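# Pass steel tube through service window to work-room rack

## Task

Robot r1 begins in the work room and r2 in the stock room. The door linking them is locked, but a service window between them is open. Take the steel tube off the wall rack in the stock room and lay it so it rests across both support arms of the wall rack in the work room. Then release it and pull the robots away from it. The task fails if any robot tips over or is left leaning.

## Robot and tools

Robots: r1 and r2 are identical Hello Robot Stretch 4 units. Each has an omni-wheel base, a lift that rides up a mast, a telescoping arm that reaches forward, a wrist with yaw, pitch and roll joints, and a two-finger gripper. Each carries four cameras. A robot stands about 1.6 m tall, and no part of its base rim is more than 0.23 m from its base origin. The robots do not wait for each other. The same base command can leave them up to about 3 cm apart per metre, so a shared load gets pushed or pulled.

Frames: the base frame sits on the floor under the base centre, with x forward, y to the left and z up. hand_pose is reported in this frame. It marks a point between the open fingertips, and its axes line up with the base frame when all wrist joints are 0. The printed value may be a little off. The odometry frame is the base frame as it was when the scene began. Each robot reports only in its own frames, so where one robot is relative to the other can only be judged from images, lidar_m and wrist_depth_mm.

execute_actions takes "actions", a list holding one action or none, and optional "cameras". An empty list only returns state and images. "cameras" is a list of camera names (r1_head_camera, r1_head_left_camera, r1_head_right_camera, r1_wrist_camera, the same four for r2, or "all"). Leaving it out, null or ["all"] returns every camera, [] returns none, and an unknown name rejects the call. The action is an object with keys "r1" and/or "r2". Under each key you can give:
- "base": exactly one relative move, measured from the base's last reported position. translate_m drives straight, positive forward, -2 to 2 m. strafe_m slides sideways, positive left, -2 to 2 m. rotate_rad turns in place, positive counter-clockwise seen from above, -3.2 to 3.2 rad.
- "joints": absolute targets by name, each a single number. lift_m 0 to 1.2 m. arm_m 0 to 0.55 m extension. wrist_yaw_rad -1.134 to 4.276 (0 faces forward, positive turns left, 3.14 is folded back, and above 3.4 the arm may block it). wrist_pitch_rad -1.117 to 4.259 (0 level, 1.57 points down). wrist_roll_rad -1.117 to 4.259 (0 keeps the fingers level, positive turns clockwise seen from behind). gripper_m -0.038 to 0.141 m, the fingertip gap, where values below 0 press the tips together. Targets outside a range are clipped and the result reports it. Any other bad value or unknown key rejects the whole call, and nothing moves.
- "pace": "slow", "default", "fast" or "max". Base speed is 0.1/0.3/0.4/0.6 m/s and turning speed is 1/2/3/4 rad/s. Above lift_m 0.2 both are reduced, down to 0.3 m/s and 1 rad/s at full height.
- "contact_limits": {"arm_m": value} from 0 (gentlest) to 0.75 (firmest), default 0.5. It sets how hard the arm may push before it halts.
- "end_of_arm": "enable_torque", given on its own. It turns back on any wrist or gripper motor that has shut off.
Everything in an action starts at the same moment. A single action runs at most 15 s. Parts you leave out may keep pushing toward their old targets. If any result reports a stop, the later movement, wait and finished_scene calls in that same reply are skipped. While you are thinking, the robots hold their last command.

wait: "seconds" from 0 to 10. It commands nothing and returns state and images. zoom_image: "camera" plus "region" [x0, y0, x1, y1] in pixels of that camera's latest full image, origin at the top left, at most 504 by 504. read_manual: only the licence texts. finished_scene: "scene" (1 or 2). It ends the scene for good and reports whether the task succeeded.

Results: base_status and joint_status report how each motion ended. "done" for the base only means the wheels turned the commanded amount, slipping included. "off_target" means the part stopped short of its target and may still push. "contact_stop_at_<key>" means something blocked it and that part goes slack, so a slack lift may sink under load. "limit_stop_at_<name>" is a built-in limit. With tilt, the robot is leaning more than 6 degrees and ignores commands until it straightens. With own_body, the robot stopped itself from hitting its own body; this is likely with pitch below -0.2 combined with roll below -0.4 or above 4. "torque_fault" means a wrist or gripper motor went limp and needs enable_torque. on_its_own lists what was not commanded; "held at" gives the held target, not the actual position. lidar_m gives 12 distances in m for 30-degree sectors: sector 1 straight ahead, then counter-clockwise (4 left, 7 behind, 10 right). "-" means nothing seen or closer than 0.25 m. wrist_depth_mm is a 7x7 grid of depths in mm (100 to 2000), read from the top left. base_odometry counts wheel turns, with heading in -3.142 to 3.142. If turned_by_wheels and turned_by_imu differ by more than about 0.1 rad, the base hit something or slipped. base_tilt is in degrees, with forward and right positive, and each robot has a constant bias of up to about 1.5. motor_effort is given in % of maximum, with the peak shown in brackets; for wheels, positive means turning right.

Gripping: command a gap smaller than the object. Going lower squeezes harder and draws the object toward the wrist. Neither the gap reading nor "done" proves you are holding it; a firm grip shows as a change in gripper effort. Fingertips pressed against a surface can jam, so raise the lift to free them. To unfold at the start, send lift_m 0.4 with wrist_yaw_rad 0.

Avoid: robot-to-robot contact, since a firm press fails the task and even a small extra base move after touching presses hard. Don't drive or turn with over 1 kg held and arm_m above 0.2, especially at fast paces. Avoid steady pushing or pulling with a raised gripper. Don't hold more than about 2 kg with the gripper level, or the wrist shuts off. Avoid drops, slams and objects falling. Keep both robots upright to the end.

Each tool is called after ">>>" as name([rows], argument=value, ...), one row to a line, values as JSON.

## Session

I'll start by looking at the current state of the scene.

>>> execute_actions(actions=[])

Scene clock: 0.00 s.
r1.base_odometry: x=+0.000 y=+0.000 heading=+0.000 (m, m, rad; r1's odometry frame)
r1.turned_by_wheels: +0.000 (rad since the last result)
r1.turned_by_imu: +0.000 (rad since the last result)
r1.base_tilt: forward=-0.4 right=+0.0 (deg)
r1.lidar_m: 2.32 2.51 2.56 2.69 2.19 2.58 2.34 2.16 2.22 1.89 1.57 1.59
r1.base_status: not commanded
r1.joint_positions: lift_m=+0.168 arm_m=-0.002 wrist_yaw_rad=+3.058 wrist_pitch_rad=-0.002 wrist_roll_rad=+0.019 gripper_m=+0.057
r1.joint_status: not commanded
r1.motor_effort: lift_m=+18 arm_m=+0 wrist_yaw_rad=-1 wrist_pitch_rad=-6 wrist_roll_rad=+0 gripper_m=-3 wheel_0=+1 wheel_1=+0 wheel_2=+0 (%)
r1.hand_pose: x=-0.1113 y=+0.1112 z=+0.3470 quat_wxyz=(+0.042, +0.002, +0.009, +0.999) (m; r1's base frame)
r1.wrist_depth_mm: 133 136 - - - - - / 109 137 - - - - - / 111 137 - - - - - / 134 163 - - - - - / 1921 - - - - - - / 1182 1205 192 1255 197 1182 1160 / 866 788 891 132 842 798 831
r2.base_odometry: x=+0.000 y=+0.000 heading=+0.000 (m, m, rad; r2's odometry frame)
r2.turned_by_wheels: +0.000 (rad since the last result)
r2.turned_by_imu: +0.000 (rad since the last result)
r2.base_tilt: forward=+1.2 right=+0.8 (deg)
r2.lidar_m: 2.79 2.34 2.31 1.87 1.39 1.38 1.81 2.39 2.36 2.74 2.37 2.38
r2.base_status: not commanded
r2.joint_positions: lift_m=+0.225 arm_m=-0.001 wrist_yaw_rad=+3.223 wrist_pitch_rad=+0.013 wrist_roll_rad=-0.018 gripper_m=+0.057
r2.joint_status: not commanded
r2.motor_effort: lift_m=+19 arm_m=+0 wrist_yaw_rad=+0 wrist_pitch_rad=-6 wrist_roll_rad=-1 gripper_m=-1 wheel_0=+0 wheel_1=+0 wheel_2=+1 (%)
r2.hand_pose: x=-0.1250 y=+0.0636 z=+0.3995 quat_wxyz=(-0.041, -0.006, -0.009, +0.999) (m; r2's base frame)
r2.wrist_depth_mm: - - 135 - 1983 1708 - / - - 128 - 1863 1576 1308 / - - 135 255 1921 1618 1336 / 145 139 144 - 1863 1618 1366 / 197 - - - 1921 1576 1366 / 198 1366 195 1281 195 1464 1308 / 202 878 946 - 960 917 960
pictures: r1_head_camera, r1_head_left_camera, r1_head_right_camera, r1_wrist_camera, r2_head_camera, r2_head_left_camera, r2_head_right_camera, r2_wrist_camera
Images, in order (width x height): r1_head_camera 420x560, r1_head_left_camera 420x672, r1_head_right_camera 420x672, r1_wrist_camera 616x392, r2_head_camera 420x560, r2_head_left_camera 420x672, r2_head_right_camera 420x672, r2_wrist_camera 616x392.

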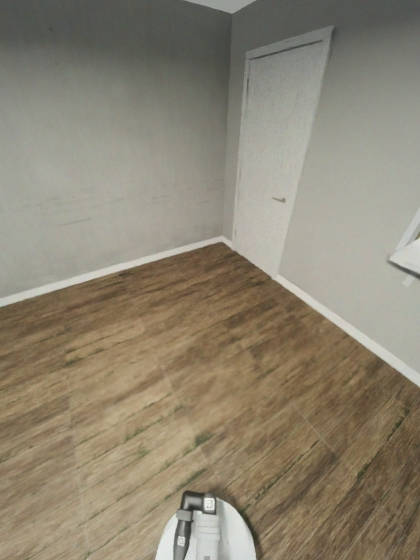

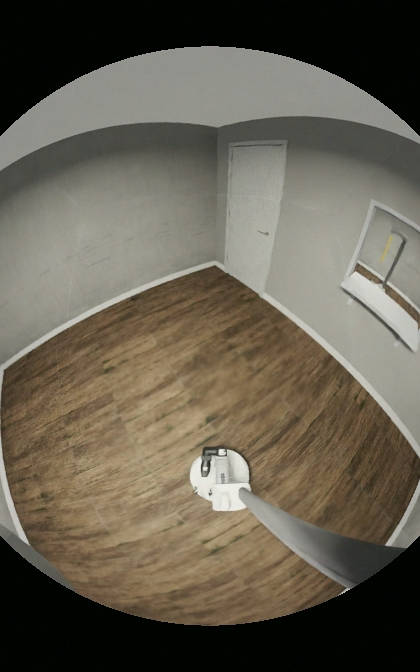

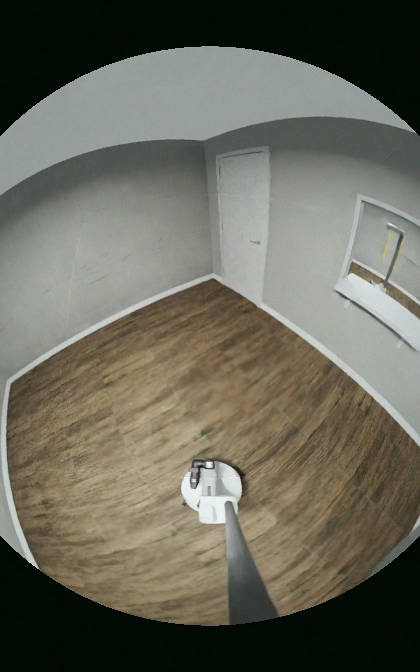

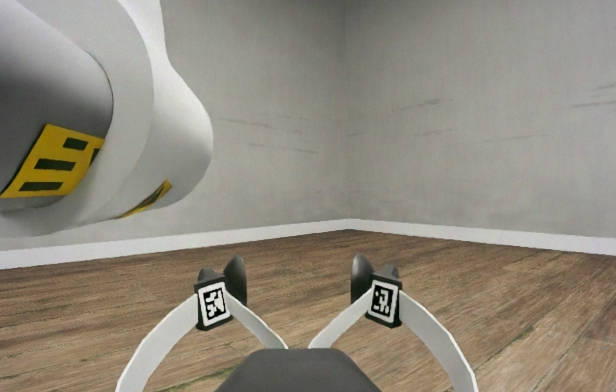

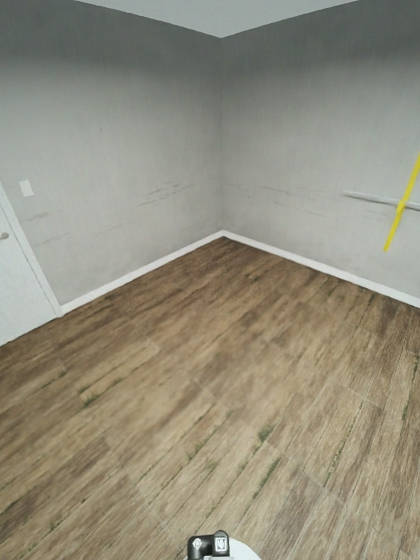

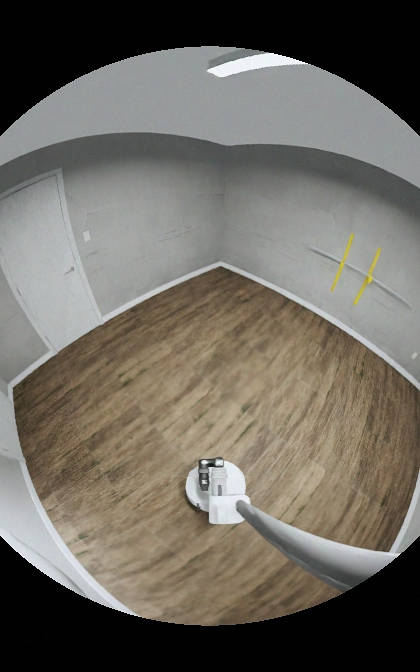

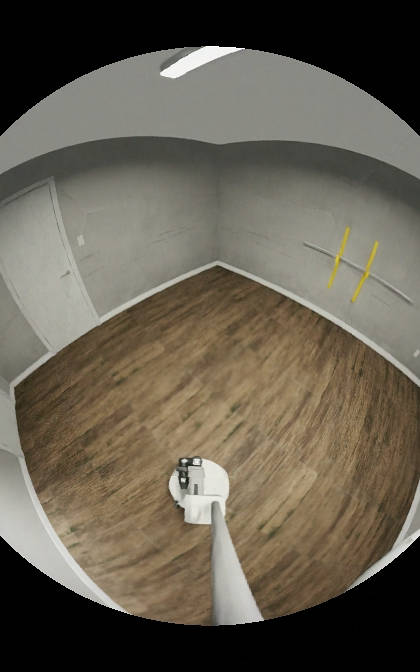

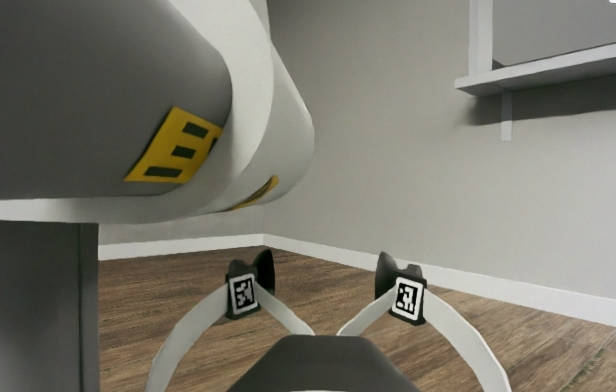

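>>> zoom_image(camera="r2_head_right_camera", region=[280, 200, 420, 340])

>>> zoom_image(camera="r1_head_right_camera", region=[300, 180, 420, 370])

Region (280, 200, 420, 340) of r2_head_right_camera's 420x672 image, scaled by 3.600, with more detail than that image has.

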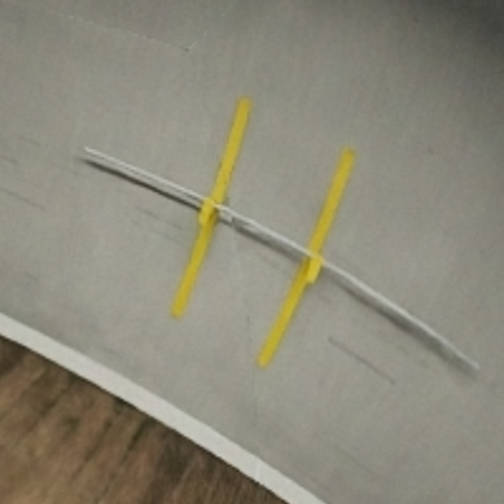

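Region (300, 180, 420, 370) of r1_head_right_camera's 420x672 image, scaled by 2.653, with more detail than that image has; it fills the left 318 columns of this view, and the rest is white.

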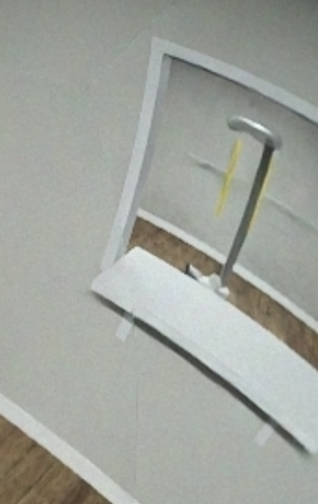

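>>> execute_actions([
  {"r1": {"base": {"rotate_rad": 2.18}, "joints": {"lift_m": 0.4, "wrist_yaw_rad": 0}, "pace": "fast"}, "r2": {"base": {"rotate_rad": -0.755}, "joints": {"lift_m": 0.4, "wrist_yaw_rad": 0}, "pace": "fast"}},
])

Scene clock: 85.90 s.
r1.base_odometry: x=+0.000 y=+0.000 heading=+2.180 (m, m, rad; r1's odometry frame)
r1.turned_by_wheels: +2.180 (rad since the last result)
r1.turned_by_imu: +2.227 (rad since the last result)
r1.base_tilt: forward=-0.5 right=+0.1 (deg)
r1.lidar_m: 2.15 2.62 2.27 2.19 2.33 1.67 1.66 1.87 2.55 2.52 2.65 2.57
r1.base_status: done
r1.joint_positions: lift_m=+0.400 arm_m=-0.002 wrist_yaw_rad=+0.001 wrist_pitch_rad=-0.002 wrist_roll_rad=+0.019 gripper_m=+0.057
r1.joint_status: all done
r1.motor_effort: lift_m=+20(22) arm_m=+1(0) wrist_yaw_rad=-2(8) wrist_pitch_rad=-6(7) wrist_roll_rad=-1(0) gripper_m=-3(3) wheel_0=-3(9) wheel_1=+0(12) wheel_2=-3(14) (%)
r1.hand_pose: x=+0.4574 y=-0.0873 z=+0.5788 quat_wxyz=(+1.000, +0.009, -0.001, +0.000) (m; r1's base frame)
r1.wrist_depth_mm: - - - - - - - / - - - - - - - / - - - - - - - / - - - - - - - / - - - - - - - / 1863 1808 192 1863 196 1808 1756 / 1308 1205 1397 132 1281 1255 1281
r2.base_odometry: x=+0.000 y=+0.000 heading=-0.755 (m, m, rad; r2's odometry frame)
r2.turned_by_wheels: -0.755 (rad since the last result)
r2.turned_by_imu: -0.757 (rad since the last result)
r2.base_tilt: forward=+1.2 right=+0.8 (deg)
r2.lidar_m: 2.38 2.82 2.46 2.29 2.20 1.66 1.39 1.45 2.30 2.38 2.48 2.66
r2.base_status: done
r2.joint_positions: lift_m=+0.400 arm_m=-0.001 wrist_yaw_rad=+0.001 wrist_pitch_rad=+0.013 wrist_roll_rad=-0.018 gripper_m=+0.057
r2.joint_status: all done
r2.motor_effort: lift_m=+23(25) arm_m=+0(0) wrist_yaw_rad=-1(10) wrist_pitch_rad=-10(7) wrist_roll_rad=-1(1) gripper_m=-3(3) wheel_0=+2(9) wheel_1=+2(11) wheel_2=+1(10) (%)
r2.hand_pose: x=+0.4582 y=-0.0873 z=+0.5743 quat_wxyz=(+1.000, -0.009, +0.006, +0.000) (m; r2's base frame)
r2.wrist_depth_mm: - - - - - - - / - - - - - - - / - - - - - - - / - - - - - - - / - - - - - - - / 1808 1863 195 1708 196 1863 1921 / 1229 1182 1281 - 1308 1255 1308
pictures: r1_head_camera, r1_head_left_camera, r1_head_right_camera, r1_wrist_camera, r2_head_camera, r2_head_left_camera, r2_head_right_camera, r2_wrist_camera
Images, in order (width x height): r1_head_camera 420x560, r1_head_left_camera 420x672, r1_head_right_camera 420x672, r1_wrist_camera 616x392, r2_head_camera 420x560, r2_head_left_camera 420x672, r2_head_right_camera 420x672, r2_wrist_camera 616x392.

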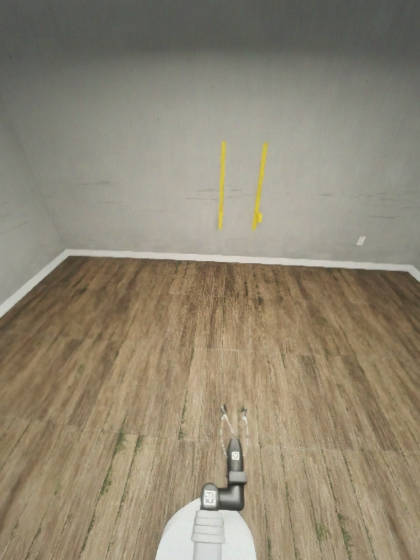

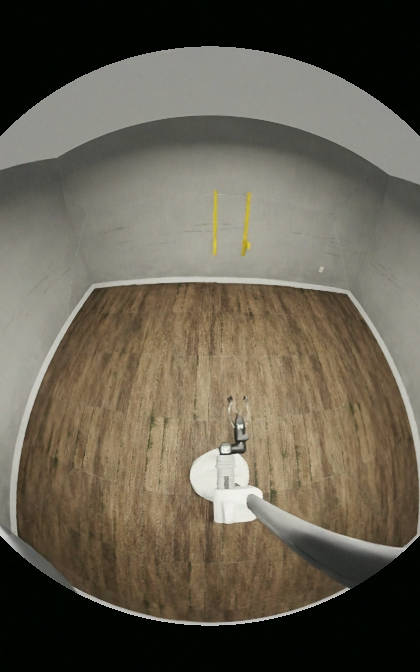

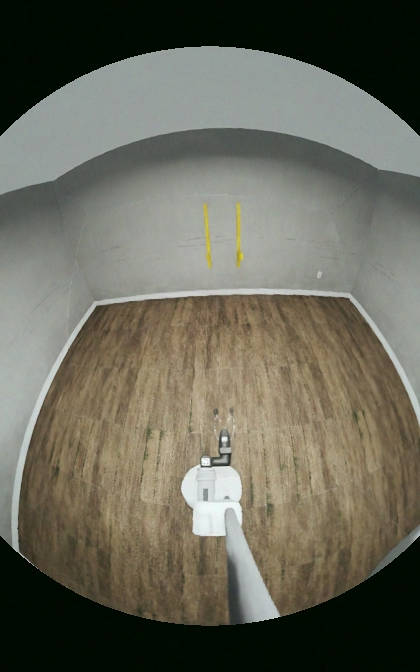

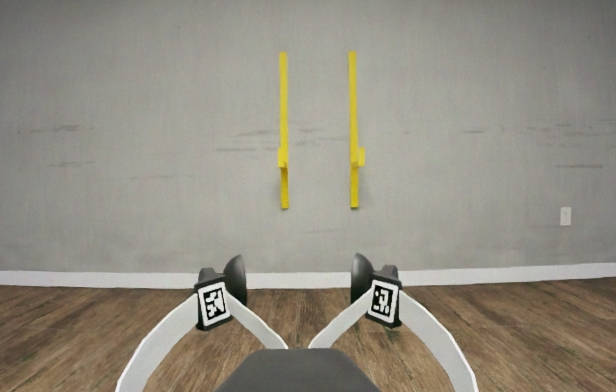

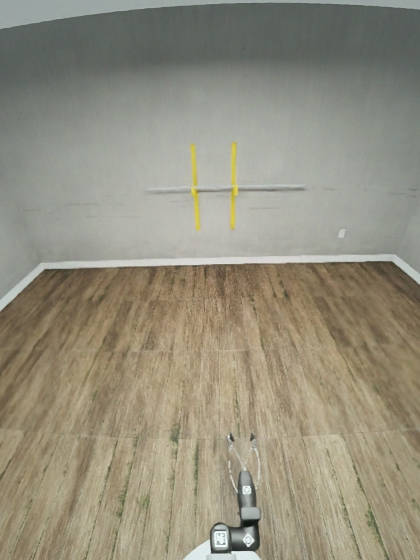

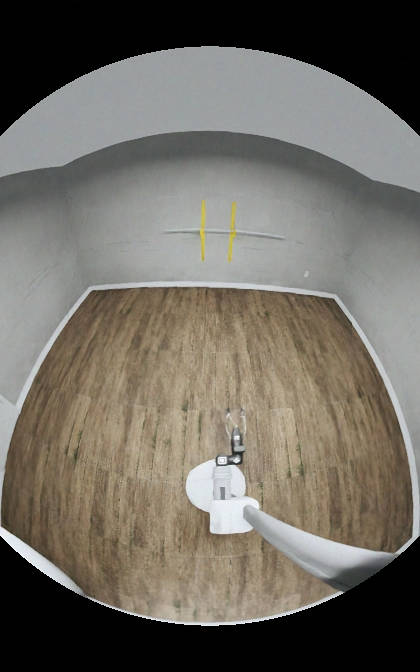

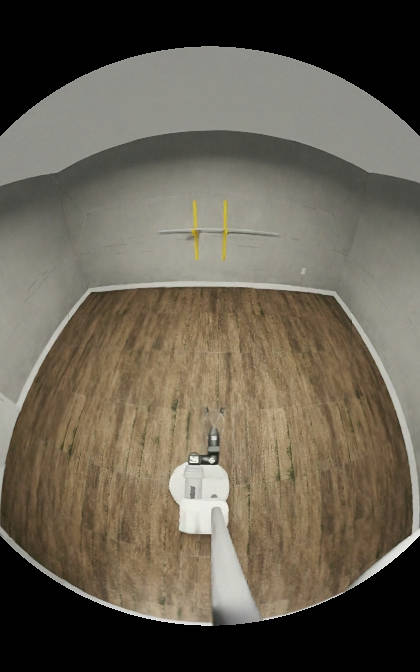

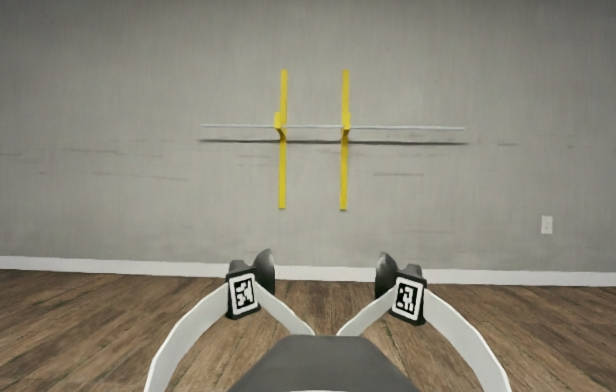

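>>> zoom_image(camera="r2_wrist_camera", region=[190, 50, 480, 230])

>>> zoom_image(camera="r2_head_camera", region=[130, 130, 320, 280])

>>> zoom_image(camera="r1_wrist_camera", region=[230, 40, 410, 220])

>>> zoom_image(camera="r1_head_camera", region=[180, 130, 310, 270])

Region (190, 50, 480, 230) of r2_wrist_camera's 616x392 image, scaled by 1.738; it fills the top 313 rows of this view, and the rest is white.

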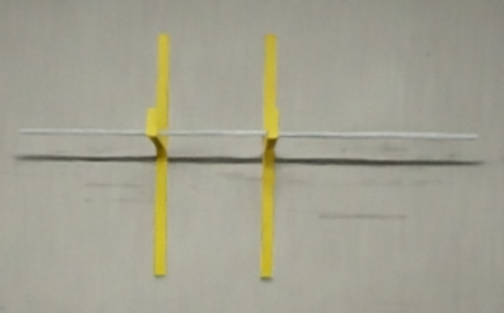

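Region (130, 130, 320, 280) of r2_head_camera's 420x560 image, scaled by 2.653, with more detail than that image has; it fills the top 398 rows of this view, and the rest is white.

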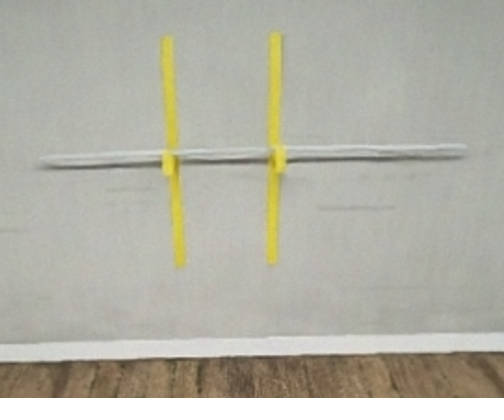

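Region (230, 40, 410, 220) of r1_wrist_camera's 616x392 image, scaled by 2.800.

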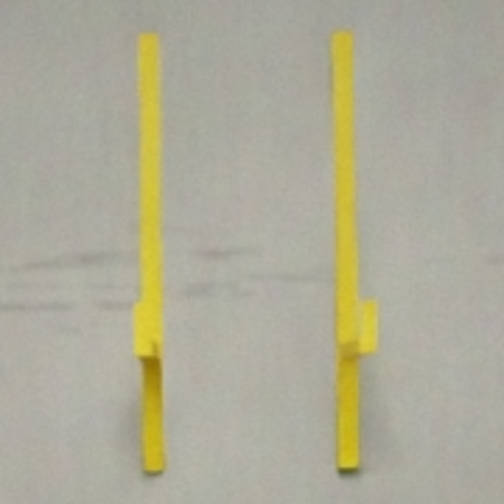

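Region (180, 130, 310, 270) of r1_head_camera's 420x560 image, scaled by 3.600, with more detail than that image has; it fills the left 468 columns of this view, and the rest is white.

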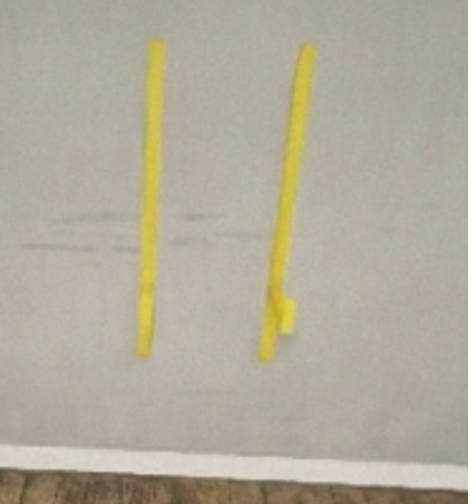

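>>> zoom_image(camera="r2_head_camera", region=[140, 170, 240, 210])

>>> zoom_image(camera="r2_head_camera", region=[215, 170, 315, 210])

Region (140, 170, 240, 210) of r2_head_camera's 420x560 image, scaled by 5.040, with more detail than that image has; it fills the top 202 rows of this view, and the rest is white.

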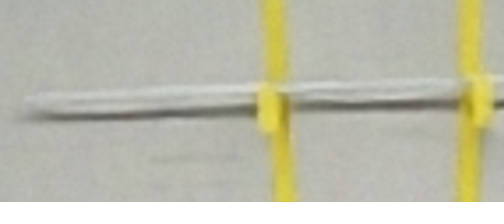

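Region (215, 170, 315, 210) of r2_head_camera's 420x560 image, scaled by 5.040, with more detail than that image has; it fills the top 202 rows of this view, and the rest is white.

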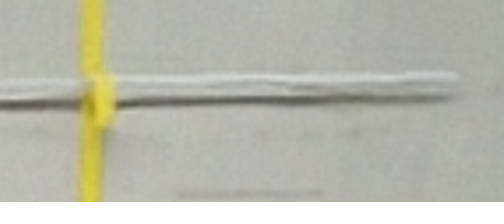

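>>> execute_actions([
  {"r1": {"base": {"rotate_rad": 3.03}, "joints": {"lift_m": 0.75}, "pace": "default"}, "r2": {"base": {"translate_m": 1.35}, "joints": {"lift_m": 0.84, "gripper_m": 0.12}, "pace": "fast"}},
])

Scene clock: 198.13 s.
r1.base_odometry: x=+0.000 y=+0.000 heading=-1.074 (m, m, rad; r1's odometry frame)
r1.turned_by_wheels: +3.029 (rad since the last result)
r1.turned_by_imu: +3.096 (rad since the last result)
r1.base_tilt: forward=-0.6 right=+0.0 (deg)
r1.lidar_m: 1.56 1.62 2.30 2.53 2.59 2.67 2.51 2.56 2.36 2.16 2.23 1.90
r1.base_status: done
r1.joint_positions: lift_m=+0.750 arm_m=-0.002 wrist_yaw_rad=+0.000 wrist_pitch_rad=-0.002 wrist_roll_rad=+0.019 gripper_m=+0.057
r1.joint_status: all done
r1.motor_effort: lift_m=+21(23) arm_m=+0(0) wrist_yaw_rad=-1(2) wrist_pitch_rad=-6(7) wrist_roll_rad=-1(1) gripper_m=-6(3) wheel_0=-3(6) wheel_1=-1(2) wheel_2=-4(11) (%)
r1.hand_pose: x=+0.4574 y=-0.0874 z=+0.9287 quat_wxyz=(+1.000, +0.009, -0.001, +0.000) (m; r1's base frame)
r1.wrist_depth_mm: 1464 1464 - - 1537 1537 1618 / 1464 1464 - - 1618 1661 1661 / 1430 1499 - - 1576 1661 1618 / 1464 1464 - 1863 1576 1661 1661 / 1464 1464 1537 1576 1576 1661 1708 / 1464 1537 192 1576 198 1661 1661 / 1537 1499 1499 132 1576 1708 1708
r2.base_odometry: x=+0.984 y=-0.925 heading=-0.754 (m, m, rad; r2's odometry frame)
r2.turned_by_wheels: +0.000 (rad since the last result)
r2.turned_by_imu: -0.003 (rad since the last result)
r2.base_tilt: forward=+1.2 right=+0.8 (deg)
r2.lidar_m: 1.01 1.26 1.95 2.34 2.43 3.04 2.98 3.08 2.50 2.40 1.91 1.23
r2.base_status: done
r2.joint_positions: lift_m=+0.840 arm_m=-0.001 wrist_yaw_rad=+0.000 wrist_pitch_rad=+0.013 wrist_roll_rad=-0.018 gripper_m=+0.120
r2.joint_status: all done
r2.motor_effort: lift_m=+22(24) arm_m=+0(0) wrist_yaw_rad=+0(1) wrist_pitch_rad=-7(9) wrist_roll_rad=-1(1) gripper_m=+1(2) wheel_0=+0(6) wheel_1=+1(6) wheel_2=+2(8) (%)
r2.hand_pose: x=+0.4581 y=-0.0874 z=+1.0143 quat_wxyz=(+1.000, -0.009, +0.006, +0.000) (m; r2's base frame)
r2.wrist_depth_mm: 1160 1160 1118 1098 1118 1098 1078 / 1160 1098 1118 1118 1098 1098 1078 / 1160 1138 1138 1118 1118 1078 1078 / 1160 1182 1118 1138 1118 1098 1098 / 1182 1138 1138 1118 1118 1098 1078 / 1160 1160 1098 1138 1098 1098 1118 / 1160 1160 1138 - 1138 1118 1138
pictures: r1_head_camera, r1_head_left_camera, r1_head_right_camera, r1_wrist_camera, r2_head_camera, r2_head_left_camera, r2_head_right_camera, r2_wrist_camera
Images, in order (width x height): r1_head_camera 420x560, r1_head_left_camera 420x672, r1_head_right_camera 420x672, r1_wrist_camera 616x392, r2_head_camera 420x560, r2_head_left_camera 420x672, r2_head_right_camera 420x672, r2_wrist_camera 616x392.

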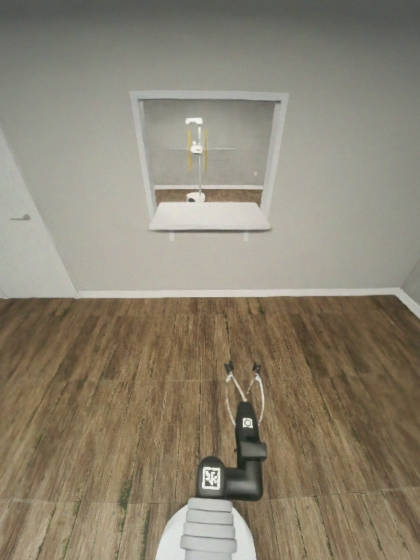

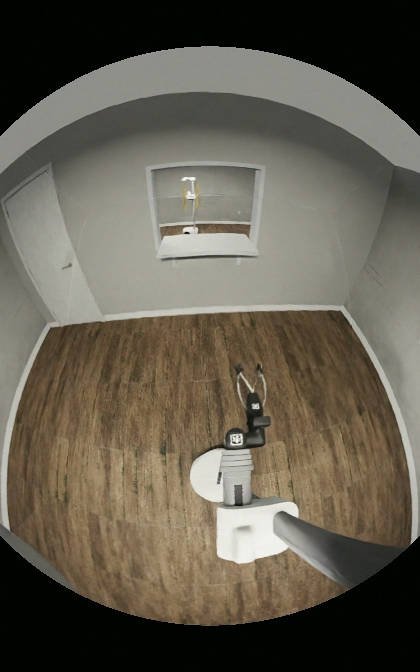

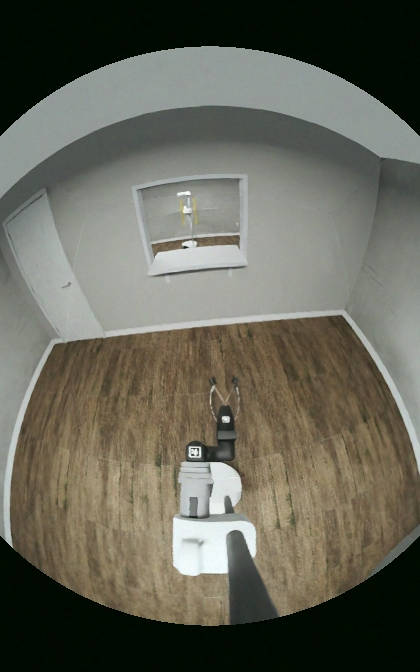

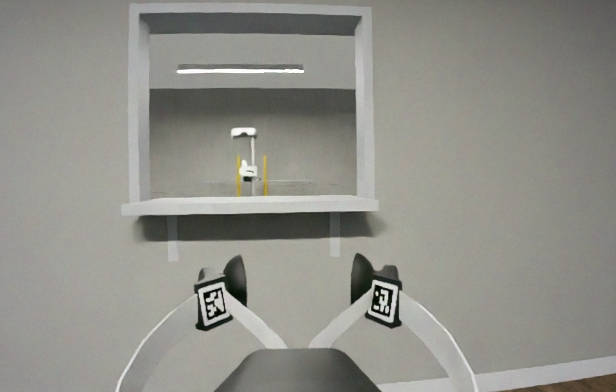

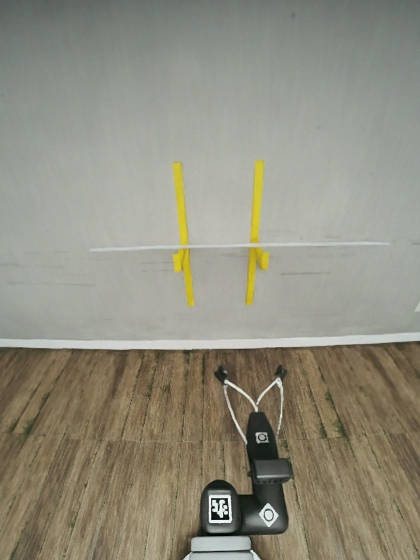

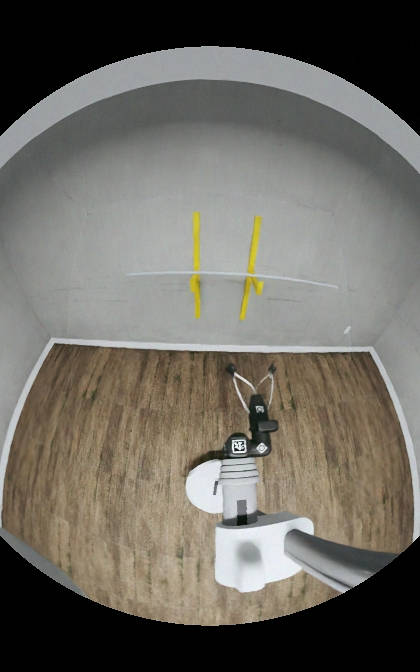

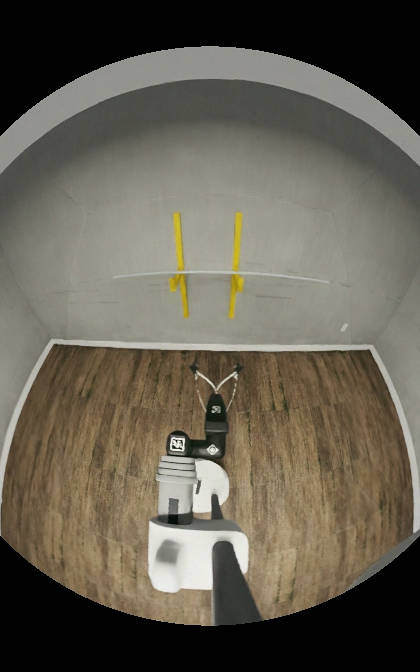

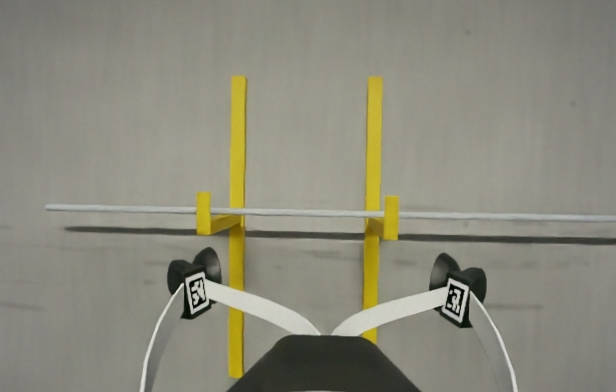

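>>> zoom_image(camera="r2_head_camera", region=[80, 215, 220, 285])

>>> zoom_image(camera="r2_head_camera", region=[160, 215, 300, 285])

>>> zoom_image(camera="r2_head_camera", region=[270, 215, 410, 285])

>>> zoom_image(camera="r2_wrist_camera", region=[180, 170, 420, 260])

Region (80, 215, 220, 285) of r2_head_camera's 420x560 image, scaled by 3.600, with more detail than that image has.

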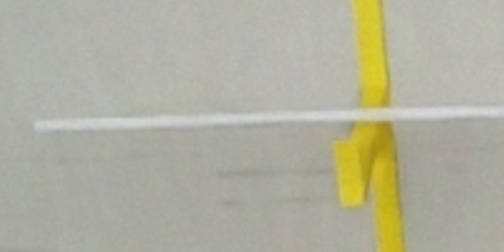

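Region (160, 215, 300, 285) of r2_head_camera's 420x560 image, scaled by 3.600, with more detail than that image has.

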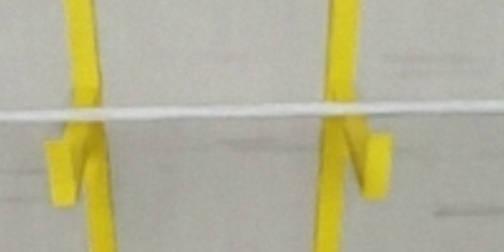

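Region (270, 215, 410, 285) of r2_head_camera's 420x560 image, scaled by 3.600, with more detail than that image has.

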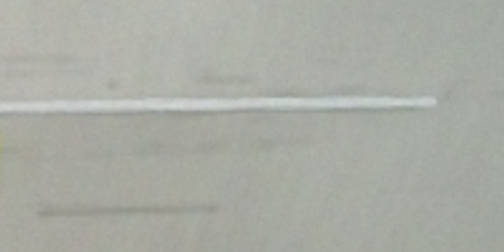

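Region (180, 170, 420, 260) of r2_wrist_camera's 616x392 image, scaled by 2.100; it fills the top 189 rows of this view, and the rest is white.

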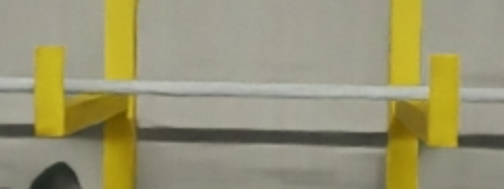

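>>> execute_actions([
  {"r1": {"base": {"rotate_rad": 0.10}, "joints": {"lift_m": 0.85}, "pace": "default"}, "r2": {"base": {"translate_m": 0.52}, "joints": {"lift_m": 0.835, "wrist_roll_rad": 1.57, "wrist_pitch_rad": 0.0}, "pace": "default"}},
], cameras=["r1_head_camera", "r1_wrist_camera", "r2_head_camera", "r2_head_left_camera", "r2_head_right_camera", "r2_wrist_camera"])

Scene clock: 277.40 s.
r1.base_odometry: x=+0.000 y=+0.000 heading=-0.975 (m, m, rad; r1's odometry frame)
r1.turned_by_wheels: +0.099 (rad since the last result)
r1.turned_by_imu: +0.099 (rad since the last result)
r1.base_tilt: forward=-0.6 right=+0.0 (deg)
r1.lidar_m: 1.56 1.85 2.57 2.53 2.64 2.60 2.50 2.64 2.27 2.15 2.29 1.64
r1.base_status: done
r1.joint_positions: lift_m=+0.850 arm_m=-0.002 wrist_yaw_rad=+0.000 wrist_pitch_rad=-0.002 wrist_roll_rad=+0.019 gripper_m=+0.057
r1.joint_status: all done
r1.motor_effort: lift_m=+21(25) arm_m=+0(0) wrist_yaw_rad=-1(1) wrist_pitch_rad=-6(6) wrist_roll_rad=+1(1) gripper_m=-4(4) wheel_0=-3(7) wheel_1=-1(7) wheel_2=-3(8) (%)
r1.hand_pose: x=+0.4574 y=-0.0874 z=+1.0287 quat_wxyz=(+1.000, +0.009, -0.001, +0.000) (m; r1's base frame)
r1.wrist_depth_mm: 1499 1537 1537 1499 1537 1499 1499 / 1499 1576 - - - 1537 1537 / 1576 1537 - - - 1499 1537 / 1537 1576 - - 1708 1537 1537 / 1576 1576 1366 1537 1537 1576 1537 / 1576 1537 191 1537 196 1576 1576 / 1576 1537 1576 132 1576 1537 1576
r2.base_odometry: x=+1.363 y=-1.280 heading=-0.754 (m, m, rad; r2's odometry frame)
r2.turned_by_wheels: +0.000 (rad since the last result)
r2.turned_by_imu: -0.002 (rad since the last result)
r2.base_tilt: forward=+1.1 right=+0.7 (deg)
r2.lidar_m: 0.57 0.52 1.20 2.32 2.44 3.33 3.53 3.38 2.50 2.41 0.96 0.55
r2.base_status: done
r2.joint_positions: lift_m=+0.835 arm_m=-0.001 wrist_yaw_rad=+0.000 wrist_pitch_rad=+0.003 wrist_roll_rad=+1.570 gripper_m=+0.120
r2.joint_status: all done
r2.motor_effort: lift_m=+16(19) arm_m=+0(0) wrist_yaw_rad=+0(0) wrist_pitch_rad=-7(13) wrist_roll_rad=+0(3) gripper_m=+2(2) wheel_0=+0(5) wheel_1=+2(7) wheel_2=+0(5) (%)
r2.hand_pose: x=+0.4582 y=-0.0874 z=+1.0126 quat_wxyz=(+0.707, +0.707, +0.001, -0.001) (m; r2's base frame)
r2.wrist_depth_mm: 621 615 615 603 597 591 585 / 627 621 609 603 597 591 585 / 627 591 591 580 574 569 564 / 634 627 615 609 603 597 597 / 634 621 609 621 609 603 591 / 640 634 627 609 609 603 603 / 634 603 621 - 603 580 591
pictures: r1_head_camera, r1_wrist_camera, r2_head_camera, r2_head_left_camera, r2_head_right_camera, r2_wrist_camera
Images, in order (width x height): r1_head_camera 420x560, r1_wrist_camera 616x392, r2_head_camera 420x560, r2_head_left_camera 420x672, r2_head_right_camera 420x672, r2_wrist_camera 616x392.

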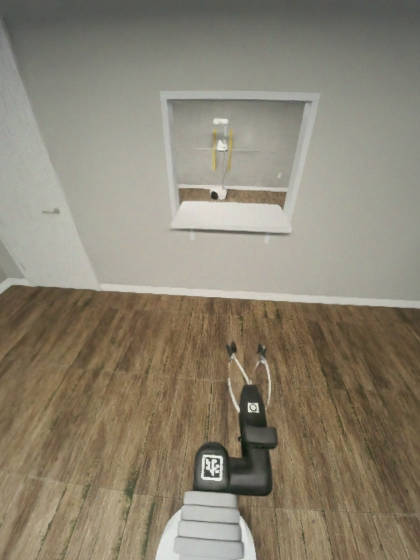

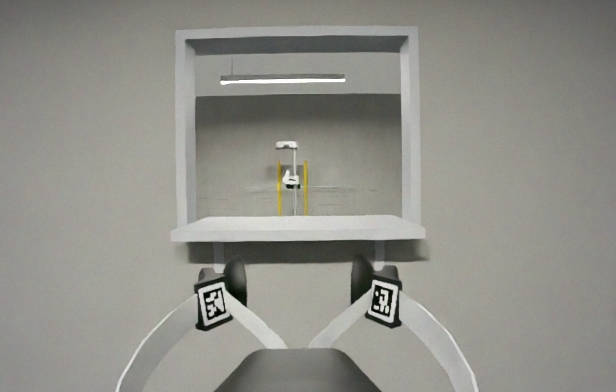

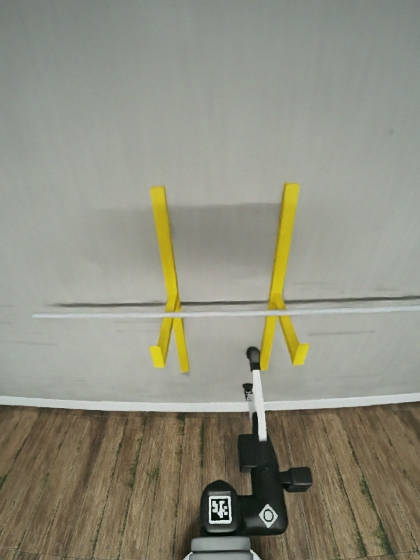

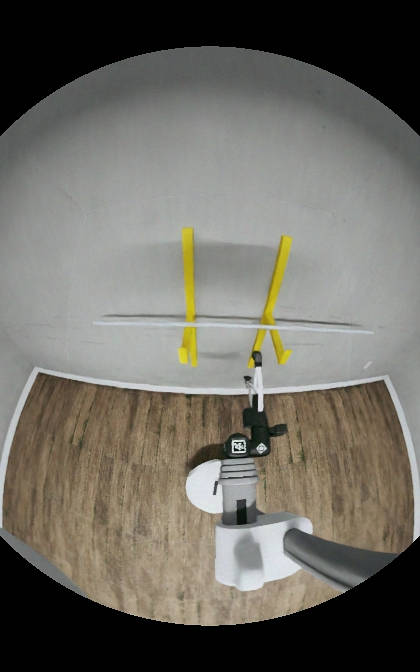

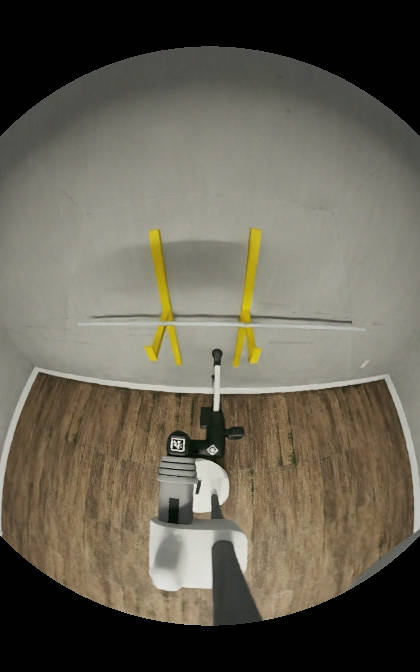

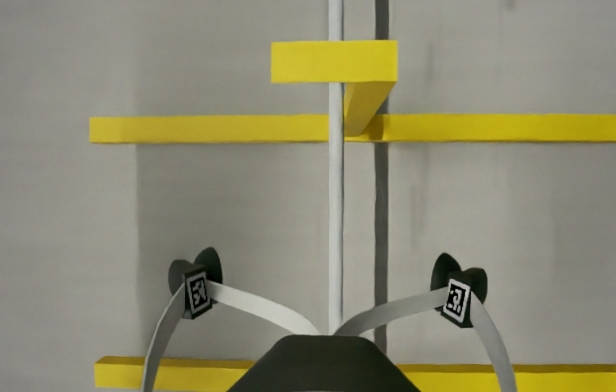

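>>> zoom_image(camera="r2_head_right_camera", region=[60, 290, 200, 380])

>>> zoom_image(camera="r2_head_right_camera", region=[140, 290, 280, 380])

>>> zoom_image(camera="r2_head_right_camera", region=[240, 290, 380, 380])

Region (60, 290, 200, 380) of r2_head_right_camera's 420x672 image, scaled by 3.600, with more detail than that image has; it fills the top 324 rows of this view, and the rest is white.

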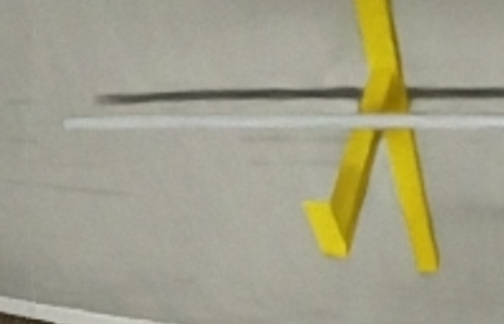

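Region (140, 290, 280, 380) of r2_head_right_camera's 420x672 image, scaled by 3.600, with more detail than that image has; it fills the top 324 rows of this view, and the rest is white.

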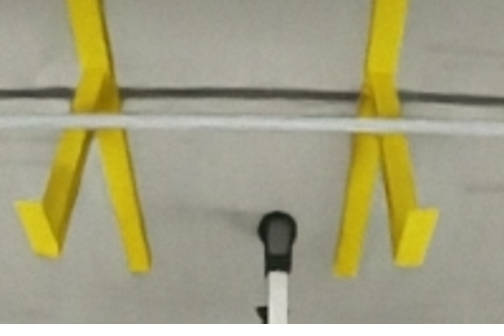

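Region (240, 290, 380, 380) of r2_head_right_camera's 420x672 image, scaled by 3.600, with more detail than that image has; it fills the top 324 rows of this view, and the rest is white.

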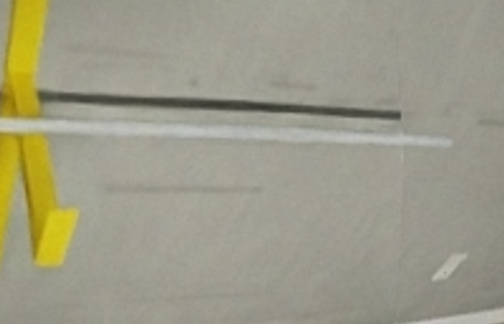

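>>> execute_actions([
  {"r1": {"base": {"strafe_m": -0.39}, "joints": {"wrist_roll_rad": 1.57, "gripper_m": 0.12}, "pace": "fast"}, "r2": {"base": {"strafe_m": -0.02}, "joints": {"lift_m": 0.825, "arm_m": 0.20}, "pace": "default", "contact_limits": {"arm_m": 0.2}}},
], cameras=["r1_head_camera", "r2_head_camera", "r2_head_right_camera", "r2_wrist_camera"])

Scene clock: 347.83 s.
r1.base_odometry: x=-0.323 y=-0.219 heading=-0.975 (m, m, rad; r1's odometry frame)
r1.turned_by_wheels: +0.000 (rad since the last result)
r1.turned_by_imu: -0.002 (rad since the last result)
r1.base_tilt: forward=-0.6 right=-0.1 (deg)
r1.lidar_m: 1.56 1.65 2.53 2.93 3.06 2.33 2.50 2.52 1.88 1.77 1.91 1.84
r1.base_status: done
r1.joint_positions: lift_m=+0.850 arm_m=-0.002 wrist_yaw_rad=+0.000 wrist_pitch_rad=-0.002 wrist_roll_rad=+1.570 gripper_m=+0.120
r1.joint_status: all done
r1.motor_effort: lift_m=+21(22) arm_m=+0(0) wrist_yaw_rad=-1(1) wrist_pitch_rad=-6(6) wrist_roll_rad=+0(4) gripper_m=-2(3) wheel_0=+1(12) wheel_1=+2(7) wheel_2=+0(3) (%)
r1.hand_pose: x=+0.4574 y=-0.0874 z=+1.0287 quat_wxyz=(+0.708, +0.707, -0.001, +0.001) (m; r1's base frame)
r1.wrist_depth_mm: 1499 1464 1499 1499 1499 1499 1430 / 1464 1499 1537 1499 1537 1499 1430 / 1499 1499 1499 1576 1537 1576 1464 / 1499 1499 - - 1576 1537 1430 / 1537 1537 - - 1576 1576 1397 / 1537 1537 - - 1537 1576 1397 / 1499 1537 - 132 1576 1576 1464
r2.base_odometry: x=+1.349 y=-1.295 heading=-0.754 (m, m, rad; r2's odometry frame)
r2.turned_by_wheels: +0.000 (rad since the last result)
r2.turned_by_imu: -0.002 (rad since the last result)
r2.base_tilt: forward=+1.2 right=+0.7 (deg)
r2.lidar_m: 0.64 0.52 1.20 2.36 2.46 3.35 3.55 3.35 2.47 2.38 0.98 0.54
r2.base_status: done
r2.joint_positions: lift_m=+0.825 arm_m=+0.198 wrist_yaw_rad=+0.000 wrist_pitch_rad=+0.002 wrist_roll_rad=+1.570 gripper_m=+0.120
r2.joint_status: all done
r2.motor_effort: lift_m=+15(15) arm_m=+10(10) wrist_yaw_rad=+0(1) wrist_pitch_rad=-9(7) wrist_roll_rad=+0(0) gripper_m=-1(1) wheel_0=+0(9) wheel_1=-1(10) wheel_2=+0(4) (%)
r2.contact_limits: arm_m 0.2
r2.hand_pose: x=+0.6577 y=-0.0874 z=+1.0028 quat_wxyz=(+0.707, +0.707, +0.001, -0.001) (m; r2's base frame)
r2.wrist_depth_mm: 418 415 413 410 141 397 392 / 418 415 407 379 375 402 397 / 424 415 415 382 402 399 399 / 421 418 413 413 407 402 399 / 430 421 413 413 407 404 402 / 427 421 415 257 407 402 404 / 430 424 418 - 410 407 402
pictures: r1_head_camera, r2_head_camera, r2_head_right_camera, r2_wrist_camera
Images, in order (width x height): r1_head_camera 420x560, r2_head_camera 420x560, r2_head_right_camera 420x672, r2_wrist_camera 616x392.

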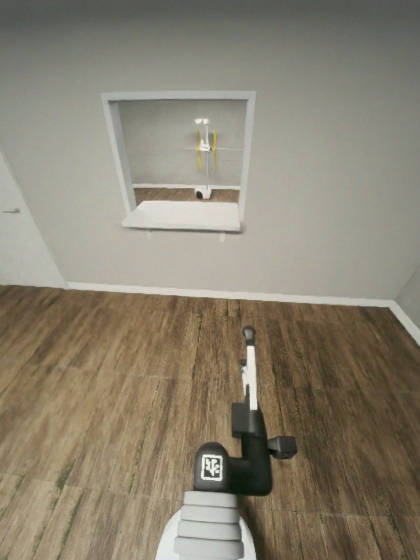

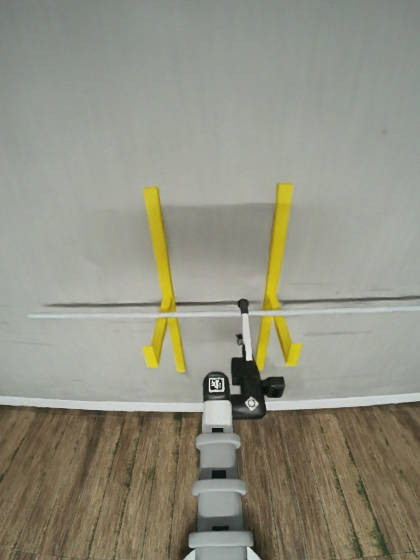

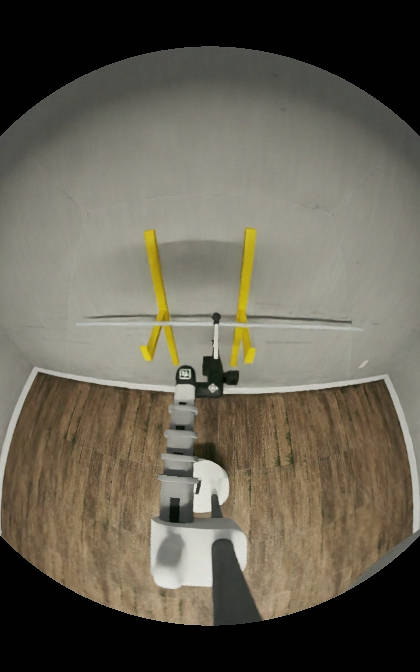

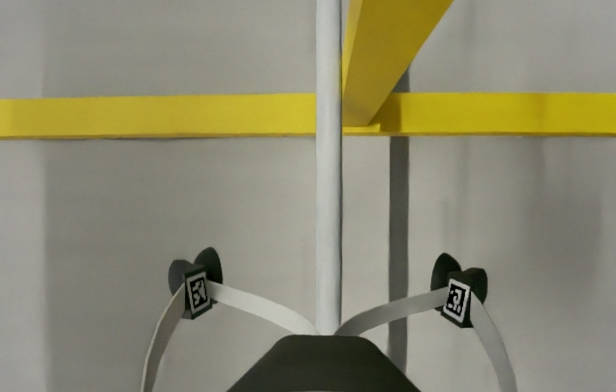

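>>> execute_actions([
  {"r1": {"joints": {"wrist_yaw_rad": 1.57, "lift_m": 0.92}, "pace": "fast"}, "r2": {"joints": {"lift_m": 0.823, "arm_m": 0.233, "gripper_m": 0.045}, "pace": "default", "contact_limits": {"arm_m": 0.2}}},
], cameras=["r2_head_camera", "r2_head_left_camera", "r2_wrist_camera"])

Scene clock: 367.97 s.
r1.base_odometry: x=-0.323 y=-0.219 heading=-0.975 (m, m, rad; r1's odometry frame)
r1.turned_by_wheels: +0.000 (rad since the last result)
r1.turned_by_imu: -0.002 (rad since the last result)
r1.base_tilt: forward=-0.6 right=-0.1 (deg)
r1.lidar_m: 1.57 1.64 2.56 2.92 3.06 2.46 2.51 2.51 1.87 1.76 1.88 1.83
r1.base_status: not commanded
r1.joint_positions: lift_m=+0.920 arm_m=-0.002 wrist_yaw_rad=+1.569 wrist_pitch_rad=-0.002 wrist_roll_rad=+1.570 gripper_m=+0.120
r1.joint_status: all done
r1.motor_effort: lift_m=+21(23) arm_m=+0(0) wrist_yaw_rad=+1(6) wrist_pitch_rad=-5(6) wrist_roll_rad=+0(0) gripper_m=-1(0) wheel_0=+1(1) wheel_1=+2(2) wheel_2=+0(0) (%)
r1.hand_pose: x=+0.2567 y=+0.2884 z=+1.0987 quat_wxyz=(+0.500, +0.501, +0.499, +0.501) (m; r1's base frame)
r1.wrist_depth_mm: 1921 - - - - - 1576 / 1921 - - - - - 1499 / - - - - - - 1576 / - - - - - - 1499 / - - - - - - 1499 / - - - - - 1921 1537 / 1921 - - 132 - - 1537
r2.base_odometry: x=+1.349 y=-1.295 heading=-0.754 (m, m, rad; r2's odometry frame)
r2.turned_by_wheels: +0.000 (rad since the last result)
r2.turned_by_imu: -0.001 (rad since the last result)
r2.base_tilt: forward=+1.1 right=+0.8 (deg)
r2.lidar_m: 0.64 0.52 1.22 2.37 2.45 3.39 3.52 3.34 2.48 2.39 0.96 0.54
r2.base_status: not commanded
r2.joint_positions: lift_m=+0.823 arm_m=+0.231 wrist_yaw_rad=+0.000 wrist_pitch_rad=+0.002 wrist_roll_rad=+1.570 gripper_m=+0.045
r2.joint_status: all done
r2.motor_effort: lift_m=+15(15) arm_m=+10(10) wrist_yaw_rad=+0(0) wrist_pitch_rad=-8(6) wrist_roll_rad=+0(0) gripper_m=-4(6) wheel_0=+0(0) wheel_1=-1(2) wheel_2=+0(0) (%)
r2.contact_limits: arm_m 0.2
r2.hand_pose: x=+0.6907 y=-0.0874 z=+1.0008 quat_wxyz=(+0.707, +0.707, +0.001, -0.001) (m; r2's base frame)
r2.wrist_depth_mm: 387 382 377 373 143 366 362 / 384 382 377 349 343 342 334 / 387 384 379 359 373 368 366 / 389 387 382 379 373 368 368 / 389 389 387 379 375 373 368 / 394 387 196 223 192 370 370 / 394 392 387 - 382 375 370
pictures: r2_head_camera, r2_head_left_camera, r2_wrist_camera
Images, in order (width x height): r2_head_camera 420x560, r2_head_left_camera 420x672, r2_wrist_camera 616x392.

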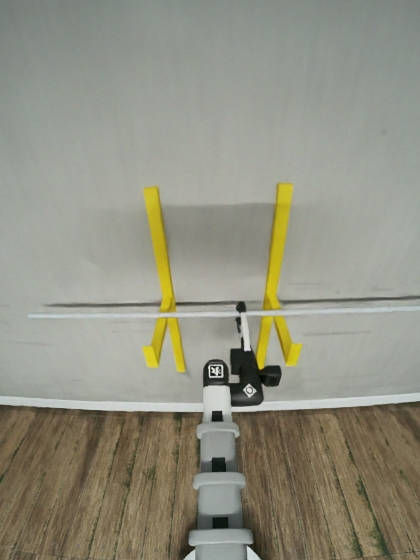

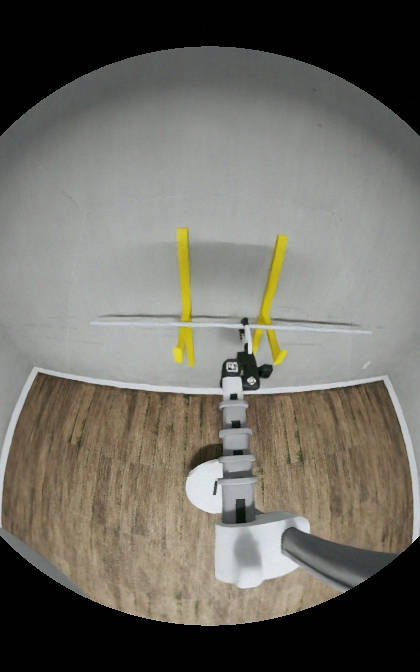

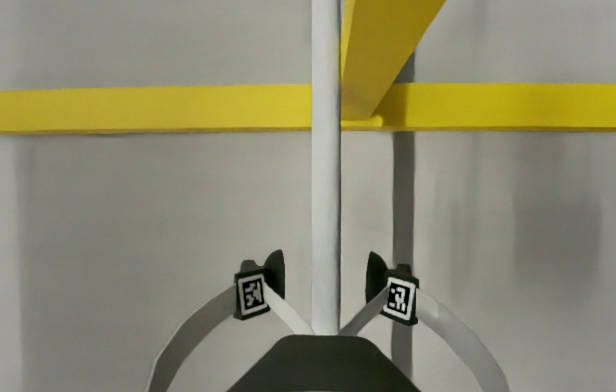

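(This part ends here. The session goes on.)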